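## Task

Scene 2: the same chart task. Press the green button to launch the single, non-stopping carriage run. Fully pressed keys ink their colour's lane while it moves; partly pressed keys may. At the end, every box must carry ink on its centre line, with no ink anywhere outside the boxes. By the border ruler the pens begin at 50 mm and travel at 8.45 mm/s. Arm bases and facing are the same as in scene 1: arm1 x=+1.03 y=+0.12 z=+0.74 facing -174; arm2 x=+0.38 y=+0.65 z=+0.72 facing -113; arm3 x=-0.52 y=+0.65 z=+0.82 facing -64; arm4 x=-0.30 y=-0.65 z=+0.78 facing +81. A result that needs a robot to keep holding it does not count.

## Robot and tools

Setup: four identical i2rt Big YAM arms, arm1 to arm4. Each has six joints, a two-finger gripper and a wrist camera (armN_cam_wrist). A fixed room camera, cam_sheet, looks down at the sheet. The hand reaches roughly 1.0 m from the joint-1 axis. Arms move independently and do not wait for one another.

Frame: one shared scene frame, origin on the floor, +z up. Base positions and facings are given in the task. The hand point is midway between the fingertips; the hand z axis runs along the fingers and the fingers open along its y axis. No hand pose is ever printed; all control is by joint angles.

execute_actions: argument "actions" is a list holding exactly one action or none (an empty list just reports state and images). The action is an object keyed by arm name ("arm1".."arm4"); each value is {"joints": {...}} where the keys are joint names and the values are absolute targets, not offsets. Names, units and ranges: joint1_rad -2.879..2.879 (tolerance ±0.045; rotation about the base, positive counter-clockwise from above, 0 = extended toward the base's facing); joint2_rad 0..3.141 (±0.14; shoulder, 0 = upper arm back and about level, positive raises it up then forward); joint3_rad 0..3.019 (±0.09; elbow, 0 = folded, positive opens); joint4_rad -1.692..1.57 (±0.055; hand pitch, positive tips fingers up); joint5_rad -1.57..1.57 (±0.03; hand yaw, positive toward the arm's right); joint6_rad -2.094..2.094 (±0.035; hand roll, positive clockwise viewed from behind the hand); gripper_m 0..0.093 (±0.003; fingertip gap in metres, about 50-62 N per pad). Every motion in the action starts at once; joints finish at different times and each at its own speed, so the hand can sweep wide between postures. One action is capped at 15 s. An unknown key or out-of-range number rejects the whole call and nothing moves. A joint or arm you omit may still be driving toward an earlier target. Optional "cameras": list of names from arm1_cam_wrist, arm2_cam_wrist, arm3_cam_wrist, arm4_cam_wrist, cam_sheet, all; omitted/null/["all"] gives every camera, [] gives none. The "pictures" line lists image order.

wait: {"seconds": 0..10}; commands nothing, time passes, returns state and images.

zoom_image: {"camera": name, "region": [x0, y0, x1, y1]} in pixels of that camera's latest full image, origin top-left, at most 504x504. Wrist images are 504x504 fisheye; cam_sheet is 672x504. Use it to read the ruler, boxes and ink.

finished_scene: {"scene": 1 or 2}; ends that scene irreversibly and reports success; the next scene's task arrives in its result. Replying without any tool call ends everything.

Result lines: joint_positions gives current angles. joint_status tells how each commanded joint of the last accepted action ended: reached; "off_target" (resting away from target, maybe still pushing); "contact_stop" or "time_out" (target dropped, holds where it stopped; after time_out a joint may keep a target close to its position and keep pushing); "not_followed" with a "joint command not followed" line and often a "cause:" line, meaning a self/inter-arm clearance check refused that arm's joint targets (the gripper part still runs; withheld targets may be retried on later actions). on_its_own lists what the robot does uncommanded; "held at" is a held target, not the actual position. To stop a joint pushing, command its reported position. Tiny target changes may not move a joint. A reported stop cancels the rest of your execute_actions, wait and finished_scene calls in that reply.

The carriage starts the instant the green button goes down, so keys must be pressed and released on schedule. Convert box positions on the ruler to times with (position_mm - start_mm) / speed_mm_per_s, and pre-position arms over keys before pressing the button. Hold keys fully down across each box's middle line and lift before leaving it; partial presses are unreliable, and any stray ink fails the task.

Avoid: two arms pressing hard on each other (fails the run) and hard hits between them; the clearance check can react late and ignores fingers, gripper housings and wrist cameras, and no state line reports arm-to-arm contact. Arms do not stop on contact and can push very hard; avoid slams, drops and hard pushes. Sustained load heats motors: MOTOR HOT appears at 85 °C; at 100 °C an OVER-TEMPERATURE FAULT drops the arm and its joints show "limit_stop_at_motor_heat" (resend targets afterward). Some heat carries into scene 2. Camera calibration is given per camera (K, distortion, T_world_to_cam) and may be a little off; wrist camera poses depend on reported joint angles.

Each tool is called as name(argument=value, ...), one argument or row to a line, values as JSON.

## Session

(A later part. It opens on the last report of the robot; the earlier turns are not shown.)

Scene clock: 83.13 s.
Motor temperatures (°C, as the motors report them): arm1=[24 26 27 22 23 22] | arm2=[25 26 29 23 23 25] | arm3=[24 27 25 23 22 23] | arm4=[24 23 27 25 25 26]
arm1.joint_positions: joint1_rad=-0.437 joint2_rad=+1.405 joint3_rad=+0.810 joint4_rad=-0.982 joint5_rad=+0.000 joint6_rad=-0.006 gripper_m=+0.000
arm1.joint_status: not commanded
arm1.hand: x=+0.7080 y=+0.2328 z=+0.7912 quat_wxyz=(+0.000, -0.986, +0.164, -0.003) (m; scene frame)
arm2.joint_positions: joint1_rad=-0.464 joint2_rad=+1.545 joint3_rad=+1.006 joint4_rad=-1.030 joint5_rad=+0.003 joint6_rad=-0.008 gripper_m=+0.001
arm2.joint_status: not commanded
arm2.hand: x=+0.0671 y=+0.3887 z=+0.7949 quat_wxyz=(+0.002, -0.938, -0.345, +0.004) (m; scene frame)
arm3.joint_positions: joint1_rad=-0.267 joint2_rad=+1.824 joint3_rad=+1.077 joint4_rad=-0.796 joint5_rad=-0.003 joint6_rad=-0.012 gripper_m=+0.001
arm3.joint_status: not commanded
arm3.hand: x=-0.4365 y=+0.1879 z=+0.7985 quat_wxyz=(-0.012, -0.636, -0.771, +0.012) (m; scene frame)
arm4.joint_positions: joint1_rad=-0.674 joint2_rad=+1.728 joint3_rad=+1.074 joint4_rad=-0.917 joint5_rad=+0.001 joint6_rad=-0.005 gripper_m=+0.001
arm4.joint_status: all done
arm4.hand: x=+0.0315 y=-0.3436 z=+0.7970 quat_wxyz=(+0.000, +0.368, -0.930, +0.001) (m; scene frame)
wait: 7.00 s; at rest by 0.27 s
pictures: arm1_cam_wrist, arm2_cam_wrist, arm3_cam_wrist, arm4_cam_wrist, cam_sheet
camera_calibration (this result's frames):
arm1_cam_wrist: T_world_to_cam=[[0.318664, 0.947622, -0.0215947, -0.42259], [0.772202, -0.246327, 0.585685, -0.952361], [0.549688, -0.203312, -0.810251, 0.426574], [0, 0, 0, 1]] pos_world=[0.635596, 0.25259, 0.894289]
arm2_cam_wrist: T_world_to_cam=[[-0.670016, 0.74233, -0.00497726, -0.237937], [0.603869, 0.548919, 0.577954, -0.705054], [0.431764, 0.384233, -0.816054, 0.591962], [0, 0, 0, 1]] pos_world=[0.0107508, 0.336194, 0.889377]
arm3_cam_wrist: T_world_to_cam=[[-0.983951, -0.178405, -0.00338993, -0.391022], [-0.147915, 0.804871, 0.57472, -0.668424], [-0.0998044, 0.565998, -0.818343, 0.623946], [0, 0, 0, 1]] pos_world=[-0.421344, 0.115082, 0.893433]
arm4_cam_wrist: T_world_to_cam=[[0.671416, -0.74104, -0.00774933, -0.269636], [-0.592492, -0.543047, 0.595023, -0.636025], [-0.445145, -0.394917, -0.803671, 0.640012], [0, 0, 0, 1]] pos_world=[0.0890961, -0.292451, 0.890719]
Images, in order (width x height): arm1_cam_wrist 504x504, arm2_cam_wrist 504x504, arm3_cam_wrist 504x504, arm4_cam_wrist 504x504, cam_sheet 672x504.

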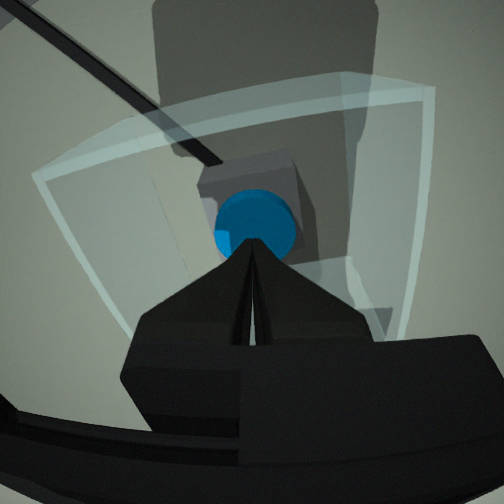

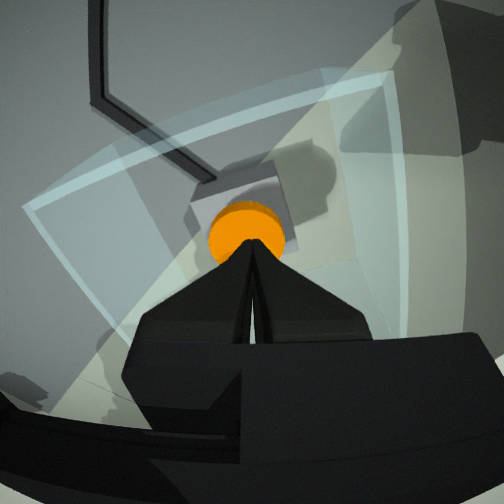

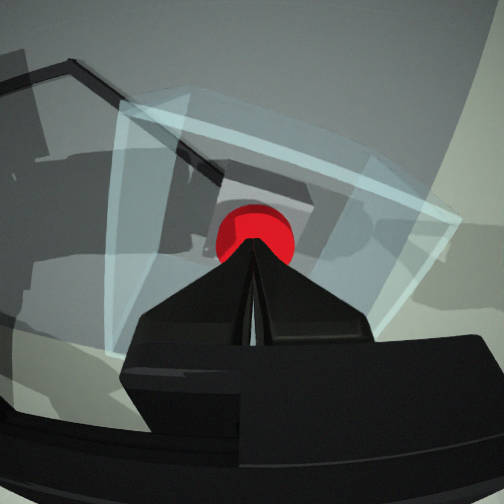

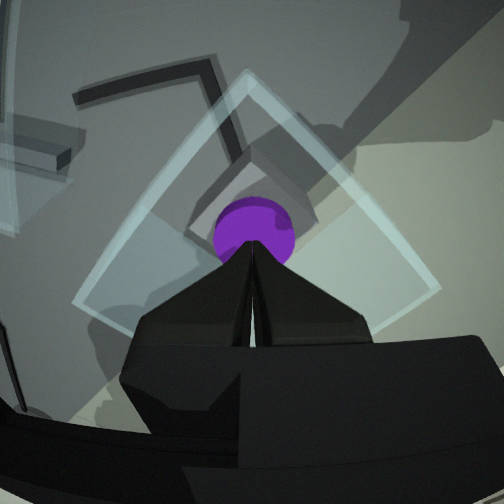

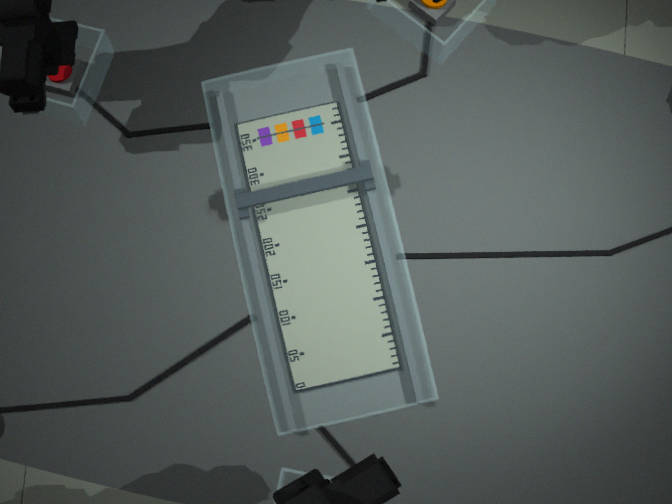

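wait(
  seconds=6.3,
)

execute_actions(
  actions=[
    {"arm1":{"joints":{"joint2_rad":1.57}},"arm2":{"joints":{"joint2_rad":1.7}},"arm3":{"joints":{"joint2_rad":1.96}},"arm4":{"joints":{"joint2_rad":1.86}}},
  ],
  cameras=[],
)

wait(
  seconds=0.9,
)

execute_actions(
  actions=[
    {"arm1":{"joints":{"joint2_rad":1.39}},"arm2":{"joints":{"joint2_rad":1.54}},"arm3":{"joints":{"joint2_rad":1.81}},"arm4":{"joints":{"joint2_rad":1.71}}},
  ],
  cameras=[],
)

Scene clock: 92.33 s.
Motor temperatures (°C, as the motors report them): arm1=[24 26 27 22 23 22] | arm2=[25 26 29 23 23 25] | arm3=[24 27 26 23 22 23] | arm4=[24 23 27 25 25 26]
arm1.joint_positions: joint1_rad=-0.437 joint2_rad=+1.405 joint3_rad=+0.810 joint4_rad=-0.982 joint5_rad=+0.000 joint6_rad=-0.006 gripper_m=+0.000
arm1.joint_status: not commanded
arm1.hand: x=+0.7080 y=+0.2328 z=+0.7912 quat_wxyz=(+0.000, -0.986, +0.164, -0.003) (m; scene frame)
arm2.joint_positions: joint1_rad=-0.464 joint2_rad=+1.545 joint3_rad=+1.006 joint4_rad=-1.030 joint5_rad=+0.003 joint6_rad=-0.008 gripper_m=+0.001
arm2.joint_status: not commanded
arm2.hand: x=+0.0671 y=+0.3887 z=+0.7949 quat_wxyz=(+0.002, -0.938, -0.345, +0.004) (m; scene frame)
arm3.joint_positions: joint1_rad=-0.267 joint2_rad=+1.824 joint3_rad=+1.077 joint4_rad=-0.796 joint5_rad=-0.003 joint6_rad=-0.012 gripper_m=+0.001
arm3.joint_status: not commanded
arm3.hand: x=-0.4365 y=+0.1879 z=+0.7985 quat_wxyz=(-0.012, -0.636, -0.771, +0.012) (m; scene frame)
arm4.joint_positions: joint1_rad=-0.674 joint2_rad=+1.728 joint3_rad=+1.074 joint4_rad=-0.917 joint5_rad=+0.001 joint6_rad=-0.005 gripper_m=+0.001
arm4.joint_status: all done
arm4.hand: x=+0.0315 y=-0.3436 z=+0.7970 quat_wxyz=(+0.000, +0.368, -0.930, +0.001) (m; scene frame)
wait: 6.30 s; at rest from the start
pictures: arm1_cam_wrist, arm2_cam_wrist, arm3_cam_wrist, arm4_cam_wrist, cam_sheet
camera_calibration (this result's frames):
arm1_cam_wrist: T_world_to_cam=[[0.318664, 0.947622, -0.0215947, -0.42259], [0.772202, -0.246327, 0.585685, -0.952361], [0.549688, -0.203312, -0.810251, 0.426574], [0, 0, 0, 1]] pos_world=[0.635596, 0.25259, 0.894289]
arm2_cam_wrist: T_world_to_cam=[[-0.670016, 0.74233, -0.00497726, -0.237937], [0.603869, 0.548919, 0.577954, -0.705054], [0.431764, 0.384233, -0.816054, 0.591962], [0, 0, 0, 1]] pos_world=[0.0107508, 0.336194, 0.889377]
arm3_cam_wrist: T_world_to_cam=[[-0.983951, -0.178405, -0.00338993, -0.391022], [-0.147915, 0.804871, 0.57472, -0.668424], [-0.0998044, 0.565998, -0.818343, 0.623946], [0, 0, 0, 1]] pos_world=[-0.421344, 0.115082, 0.893433]
arm4_cam_wrist: T_world_to_cam=[[0.671416, -0.74104, -0.00774933, -0.269636], [-0.592492, -0.543047, 0.595023, -0.636025], [-0.445145, -0.394917, -0.803671, 0.640012], [0, 0, 0, 1]] pos_world=[0.0890961, -0.292451, 0.890719]
Images, in order (width x height): arm1_cam_wrist 504x504, arm2_cam_wrist 504x504, arm3_cam_wrist 504x504, arm4_cam_wrist 504x504, cam_sheet 672x504.

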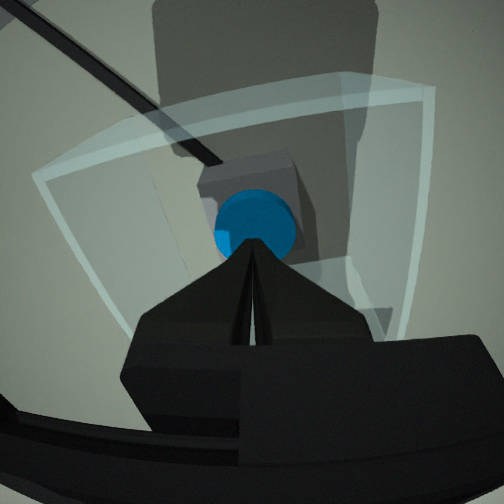

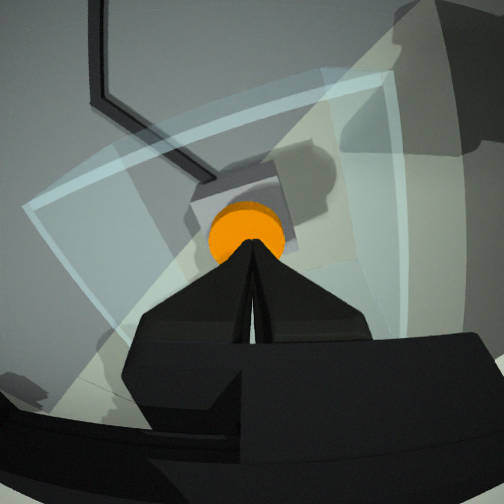

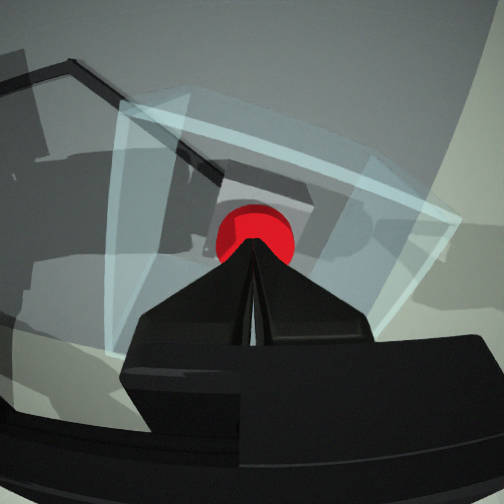

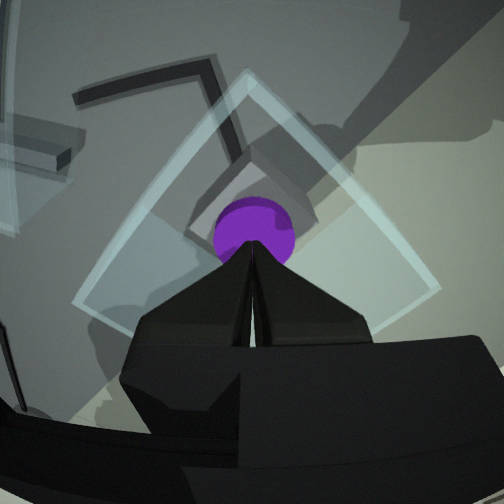

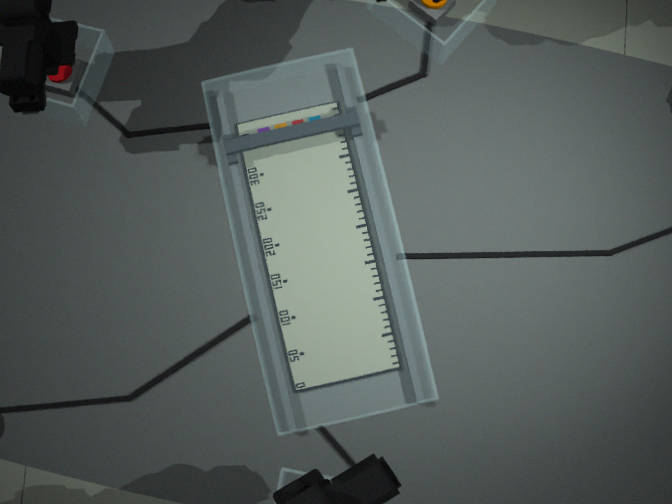

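Scene clock: 93.13 s.
Motor temperatures (°C, as the motors report them): arm1=[24 26 27 22 23 22] | arm2=[25 26 29 23 23 25] | arm3=[24 27 25 23 22 23] | arm4=[24 23 27 25 25 26]
arm1.joint_positions: joint1_rad=-0.437 joint2_rad=+1.498 joint3_rad=+0.834 joint4_rad=-0.983 joint5_rad=+0.000 joint6_rad=-0.006 gripper_m=+0.000
arm1.joint_status: all done
arm1.hand: x=+0.7053 y=+0.2337 z=+0.7685 quat_wxyz=(-0.006, -0.986, +0.164, -0.037) (m; scene frame)
arm2.joint_positions: joint1_rad=-0.464 joint2_rad=+1.633 joint3_rad=+1.018 joint4_rad=-1.034 joint5_rad=+0.002 joint6_rad=-0.008 gripper_m=+0.001
arm2.joint_status: all done
arm2.hand: x=+0.0686 y=+0.3900 z=+0.7650 quat_wxyz=(+0.015, -0.938, -0.345, -0.033) (m; scene frame)
arm3.joint_positions: joint1_rad=-0.267 joint2_rad=+1.888 joint3_rad=+1.089 joint4_rad=-0.795 joint5_rad=-0.003 joint6_rad=-0.012 gripper_m=+0.001
arm3.joint_status: all done
arm3.hand: x=-0.4374 y=+0.1921 z=+0.7732 quat_wxyz=(+0.008, -0.636, -0.771, -0.005) (m; scene frame)
arm4.joint_positions: joint1_rad=-0.674 joint2_rad=+1.794 joint3_rad=+1.096 joint4_rad=-0.915 joint5_rad=+0.001 joint6_rad=-0.005 gripper_m=+0.001
arm4.joint_status: all done
arm4.hand: x=+0.0335 y=-0.3417 z=+0.7749 quat_wxyz=(+0.020, +0.368, -0.930, +0.008) (m; scene frame)
pictures: none
No camera images: the call's "cameras" was empty. Leave "cameras" out to get every camera's image.

Scene clock: 94.03 s.
Motor temperatures (°C, as the motors report them): arm1=[24 26 27 22 23 22] | arm2=[25 26 29 23 23 25] | arm3=[24 27 25 23 22 23] | arm4=[24 23 27 25 25 26]
arm1.joint_positions: joint1_rad=-0.437 joint2_rad=+1.498 joint3_rad=+0.834 joint4_rad=-0.983 joint5_rad=+0.000 joint6_rad=-0.006 gripper_m=+0.000
arm1.joint_status: all done
arm1.hand: x=+0.7053 y=+0.2337 z=+0.7685 quat_wxyz=(-0.006, -0.986, +0.164, -0.037) (m; scene frame)
arm2.joint_positions: joint1_rad=-0.464 joint2_rad=+1.633 joint3_rad=+1.018 joint4_rad=-1.034 joint5_rad=+0.002 joint6_rad=-0.008 gripper_m=+0.001
arm2.joint_status: all done
arm2.hand: x=+0.0686 y=+0.3900 z=+0.7650 quat_wxyz=(+0.015, -0.938, -0.345, -0.033) (m; scene frame)
arm3.joint_positions: joint1_rad=-0.267 joint2_rad=+1.888 joint3_rad=+1.089 joint4_rad=-0.795 joint5_rad=-0.003 joint6_rad=-0.012 gripper_m=+0.001
arm3.joint_status: all done
arm3.hand: x=-0.4374 y=+0.1921 z=+0.7732 quat_wxyz=(+0.008, -0.636, -0.771, -0.005) (m; scene frame)
arm4.joint_positions: joint1_rad=-0.674 joint2_rad=+1.794 joint3_rad=+1.096 joint4_rad=-0.915 joint5_rad=+0.001 joint6_rad=-0.005 gripper_m=+0.001
arm4.joint_status: all done
arm4.hand: x=+0.0335 y=-0.3417 z=+0.7749 quat_wxyz=(+0.020, +0.368, -0.930, +0.008) (m; scene frame)
wait: 0.90 s; at rest by 0.27 s
pictures: arm1_cam_wrist, arm2_cam_wrist, arm3_cam_wrist, arm4_cam_wrist, cam_sheet
camera_calibration (this result's frames):
arm1_cam_wrist: T_world_to_cam=[[0.320135, 0.947109, -0.0223199, -0.423476], [0.731528, -0.232158, 0.641069, -0.953969], [0.60198, -0.221556, -0.767159, 0.344131], [0, 0, 0, 1]] pos_world=[0.626265, 0.255851, 0.866111]
arm2_cam_wrist: T_world_to_cam=[[-0.669387, 0.742868, -0.00826054, -0.235796], [0.566613, 0.517695, 0.641047, -0.722945], [0.48049, 0.424428, -0.767457, 0.510254], [0, 0, 0, 1]] pos_world=[0.00661925, 0.332864, 0.853092]
arm3_cam_wrist: T_world_to_cam=[[-0.984034, -0.177946, -0.0033912, -0.391373], [-0.142221, 0.774735, 0.616083, -0.681142], [-0.107002, 0.60673, -0.787674, 0.566144], [0, 0, 0, 1]] pos_world=[-0.421419, 0.114566, 0.86425]
arm4_cam_wrist: T_world_to_cam=[[0.67119, -0.74125, -0.00726682, -0.270211], [-0.573663, -0.525601, 0.628215, -0.641035], [-0.469484, -0.417483, -0.778006, 0.597125], [0, 0, 0, 1]] pos_world=[0.0939647, -0.287933, 0.865311]
Images, in order (width x height): arm1_cam_wrist 504x504, arm2_cam_wrist 504x504, arm3_cam_wrist 504x504, arm4_cam_wrist 504x504, cam_sheet 672x504.

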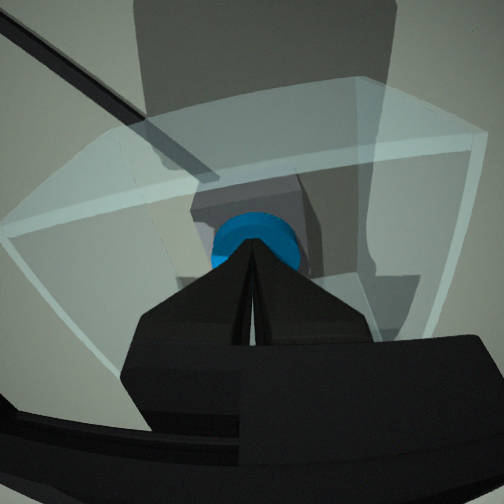

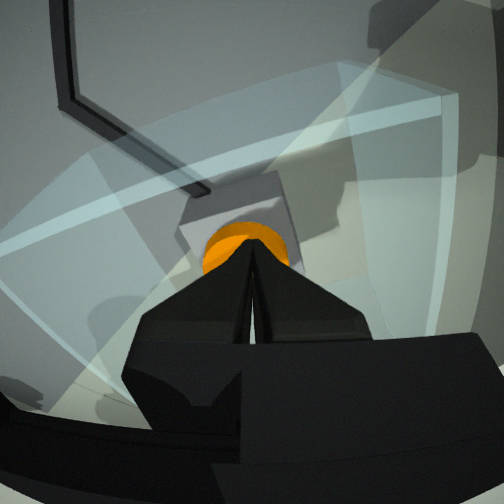

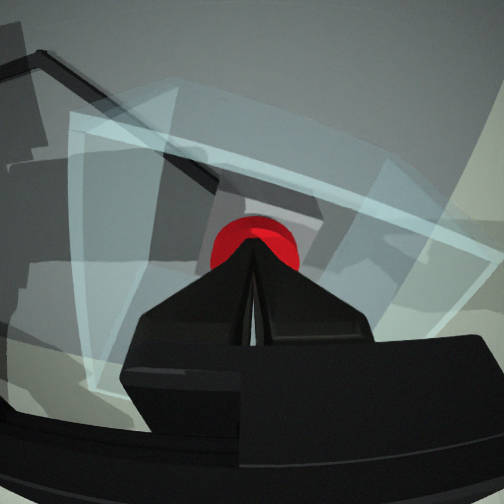

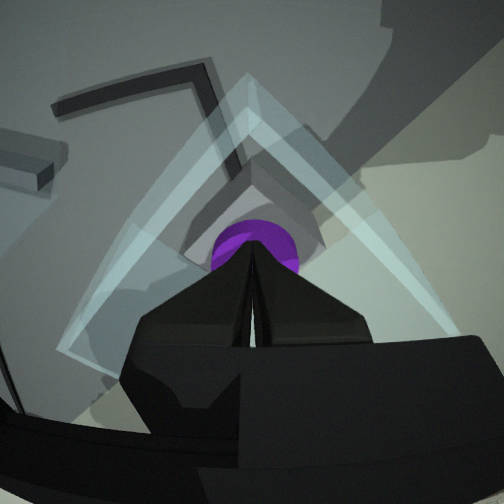

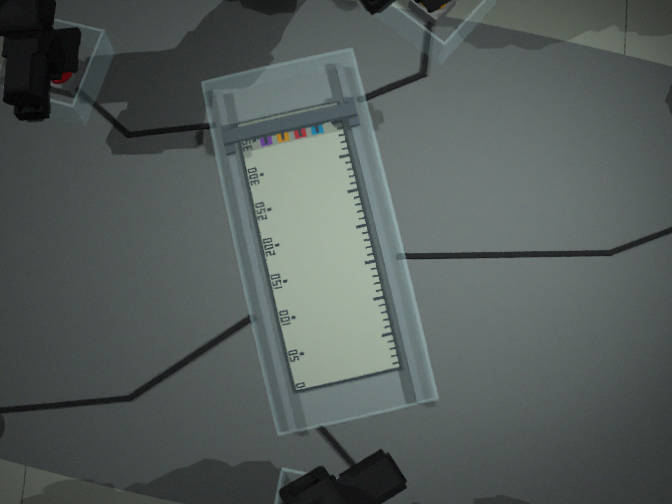

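Scene clock: 94.97 s.
Motor temperatures (°C, as the motors report them): arm1=[24 26 27 22 23 22] | arm2=[25 26 29 23 23 25] | arm3=[24 27 25 23 22 23] | arm4=[24 23 27 25 25 26]
arm1.joint_positions: joint1_rad=-0.437 joint2_rad=+1.387 joint3_rad=+0.819 joint4_rad=-0.979 joint5_rad=+0.000 joint6_rad=-0.006 gripper_m=+0.000
arm1.joint_status: all done
arm1.hand: x=+0.7025 y=+0.2347 z=+0.7998 quat_wxyz=(+0.002, -0.986, +0.164, +0.012) (m; scene frame)
arm2.joint_positions: joint1_rad=-0.464 joint2_rad=+1.545 joint3_rad=+1.005 joint4_rad=-1.034 joint5_rad=+0.002 joint6_rad=-0.008 gripper_m=+0.001
arm2.joint_status: all done
arm2.hand: x=+0.0681 y=+0.3894 z=+0.7949 quat_wxyz=(+0.002, -0.938, -0.345, +0.002) (m; scene frame)
arm3.joint_positions: joint1_rad=-0.267 joint2_rad=+1.817 joint3_rad=+1.083 joint4_rad=-0.794 joint5_rad=-0.003 joint6_rad=-0.012 gripper_m=+0.001
arm3.joint_status: all done
arm3.hand: x=-0.4356 y=+0.1834 z=+0.8035 quat_wxyz=(-0.018, -0.636, -0.771, +0.017) (m; scene frame)
arm4.joint_positions: joint1_rad=-0.674 joint2_rad=+1.713 joint3_rad=+1.083 joint4_rad=-0.913 joint5_rad=+0.001 joint6_rad=-0.005 gripper_m=+0.001
arm4.joint_status: all done
arm4.hand: x=+0.0366 y=-0.3389 z=+0.8063 quat_wxyz=(-0.013, +0.368, -0.930, -0.004) (m; scene frame)
pictures: none
No camera images: the call's "cameras" was empty. Leave "cameras" out to get every camera's image.

wait(
  seconds=3,
)

zoom_image(
  camera="cam_sheet",
  region=[240, 80, 350, 190],
)

Scene clock: 98.93 s.
Motor temperatures (°C, as the motors report them): arm1=[24 26 27 22 23 22] | arm2=[25 26 29 23 23 25] | arm3=[24 27 25 23 22 23] | arm4=[24 23 27 25 25 26]
arm1.joint_positions: joint1_rad=-0.437 joint2_rad=+1.387 joint3_rad=+0.819 joint4_rad=-0.979 joint5_rad=+0.000 joint6_rad=-0.006 gripper_m=+0.000
arm1.joint_status: all done
arm1.hand: x=+0.7025 y=+0.2347 z=+0.7998 quat_wxyz=(+0.002, -0.986, +0.164, +0.012) (m; scene frame)
arm2.joint_positions: joint1_rad=-0.464 joint2_rad=+1.545 joint3_rad=+1.005 joint4_rad=-1.034 joint5_rad=+0.002 joint6_rad=-0.008 gripper_m=+0.001
arm2.joint_status: all done
arm2.hand: x=+0.0681 y=+0.3894 z=+0.7949 quat_wxyz=(+0.002, -0.938, -0.345, +0.002) (m; scene frame)
arm3.joint_positions: joint1_rad=-0.267 joint2_rad=+1.817 joint3_rad=+1.083 joint4_rad=-0.794 joint5_rad=-0.003 joint6_rad=-0.012 gripper_m=+0.001
arm3.joint_status: all done
arm3.hand: x=-0.4356 y=+0.1834 z=+0.8035 quat_wxyz=(-0.018, -0.636, -0.771, +0.017) (m; scene frame)
arm4.joint_positions: joint1_rad=-0.674 joint2_rad=+1.713 joint3_rad=+1.083 joint4_rad=-0.913 joint5_rad=+0.001 joint6_rad=-0.005 gripper_m=+0.001
arm4.joint_status: all done
arm4.hand: x=+0.0366 y=-0.3389 z=+0.8063 quat_wxyz=(-0.013, +0.368, -0.930, -0.004) (m; scene frame)
wait: 3.00 s; at rest from the start
pictures: arm1_cam_wrist, arm2_cam_wrist, arm3_cam_wrist, arm4_cam_wrist, cam_sheet
camera_calibration (this result's frames):
arm1_cam_wrist: T_world_to_cam=[[0.318071, 0.947828, -0.0212636, -0.422364], [0.787913, -0.2518, 0.561951, -0.943446], [0.527279, -0.195494, -0.826897, 0.464182], [0, 0, 0, 1]] pos_world=[0.632942, 0.253513, 0.90502]
arm2_cam_wrist: T_world_to_cam=[[-0.669985, 0.742354, -0.00552681, -0.237399], [0.601701, 0.547375, 0.581668, -0.708301], [0.434828, 0.386383, -0.813408, 0.588092], [0, 0, 0, 1]] pos_world=[0.0114123, 0.336711, 0.889043]
arm3_cam_wrist: T_world_to_cam=[[-0.983927, -0.178541, -0.00338494, -0.390946], [-0.14953, 0.813394, 0.562167, -0.659737], [-0.0976164, 0.553637, -0.827017, 0.640947], [0, 0, 0, 1]] pos_world=[-0.420746, 0.111974, 0.899633]
arm4_cam_wrist: T_world_to_cam=[[0.671574, -0.740893, -0.00806221, -0.269191], [-0.604417, -0.554095, 0.572415, -0.621054], [-0.428565, -0.379546, -0.819925, 0.669299], [0, 0, 0, 1]] pos_world=[0.0922445, -0.289536, 0.902105]
Images, in order (width x height): arm1_cam_wrist 504x504, arm2_cam_wrist 504x504, arm3_cam_wrist 504x504, arm4_cam_wrist 504x504, cam_sheet 672x504.

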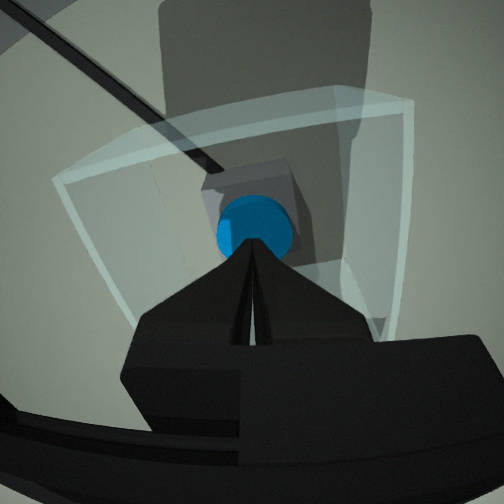

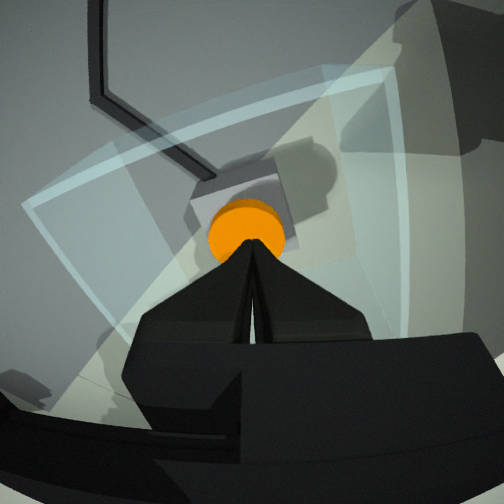

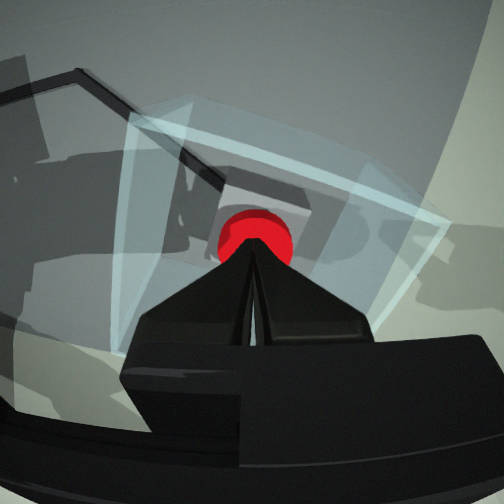

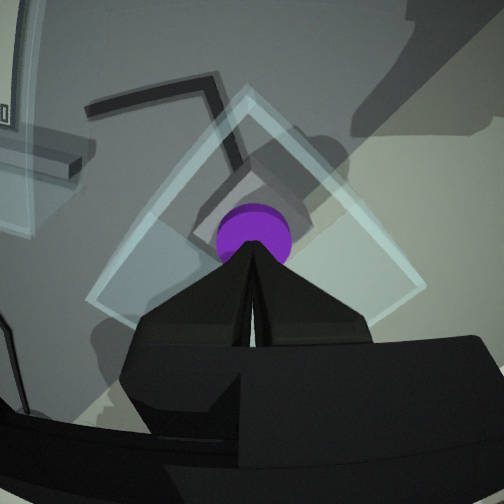

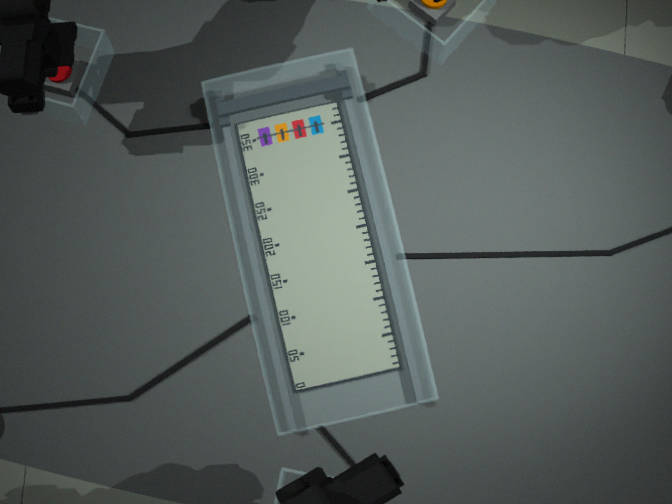

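Region (240, 80, 350, 190) of cam_sheet's 672x504 image, scaled by 4.582, with more detail than that image has.

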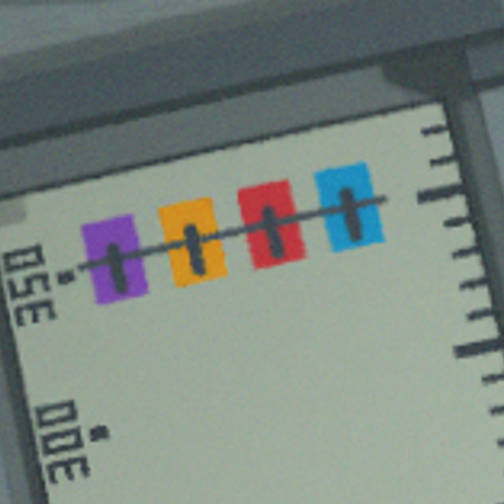

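finished_scene(
  scene=2,
)

The scene is finished: the task was done.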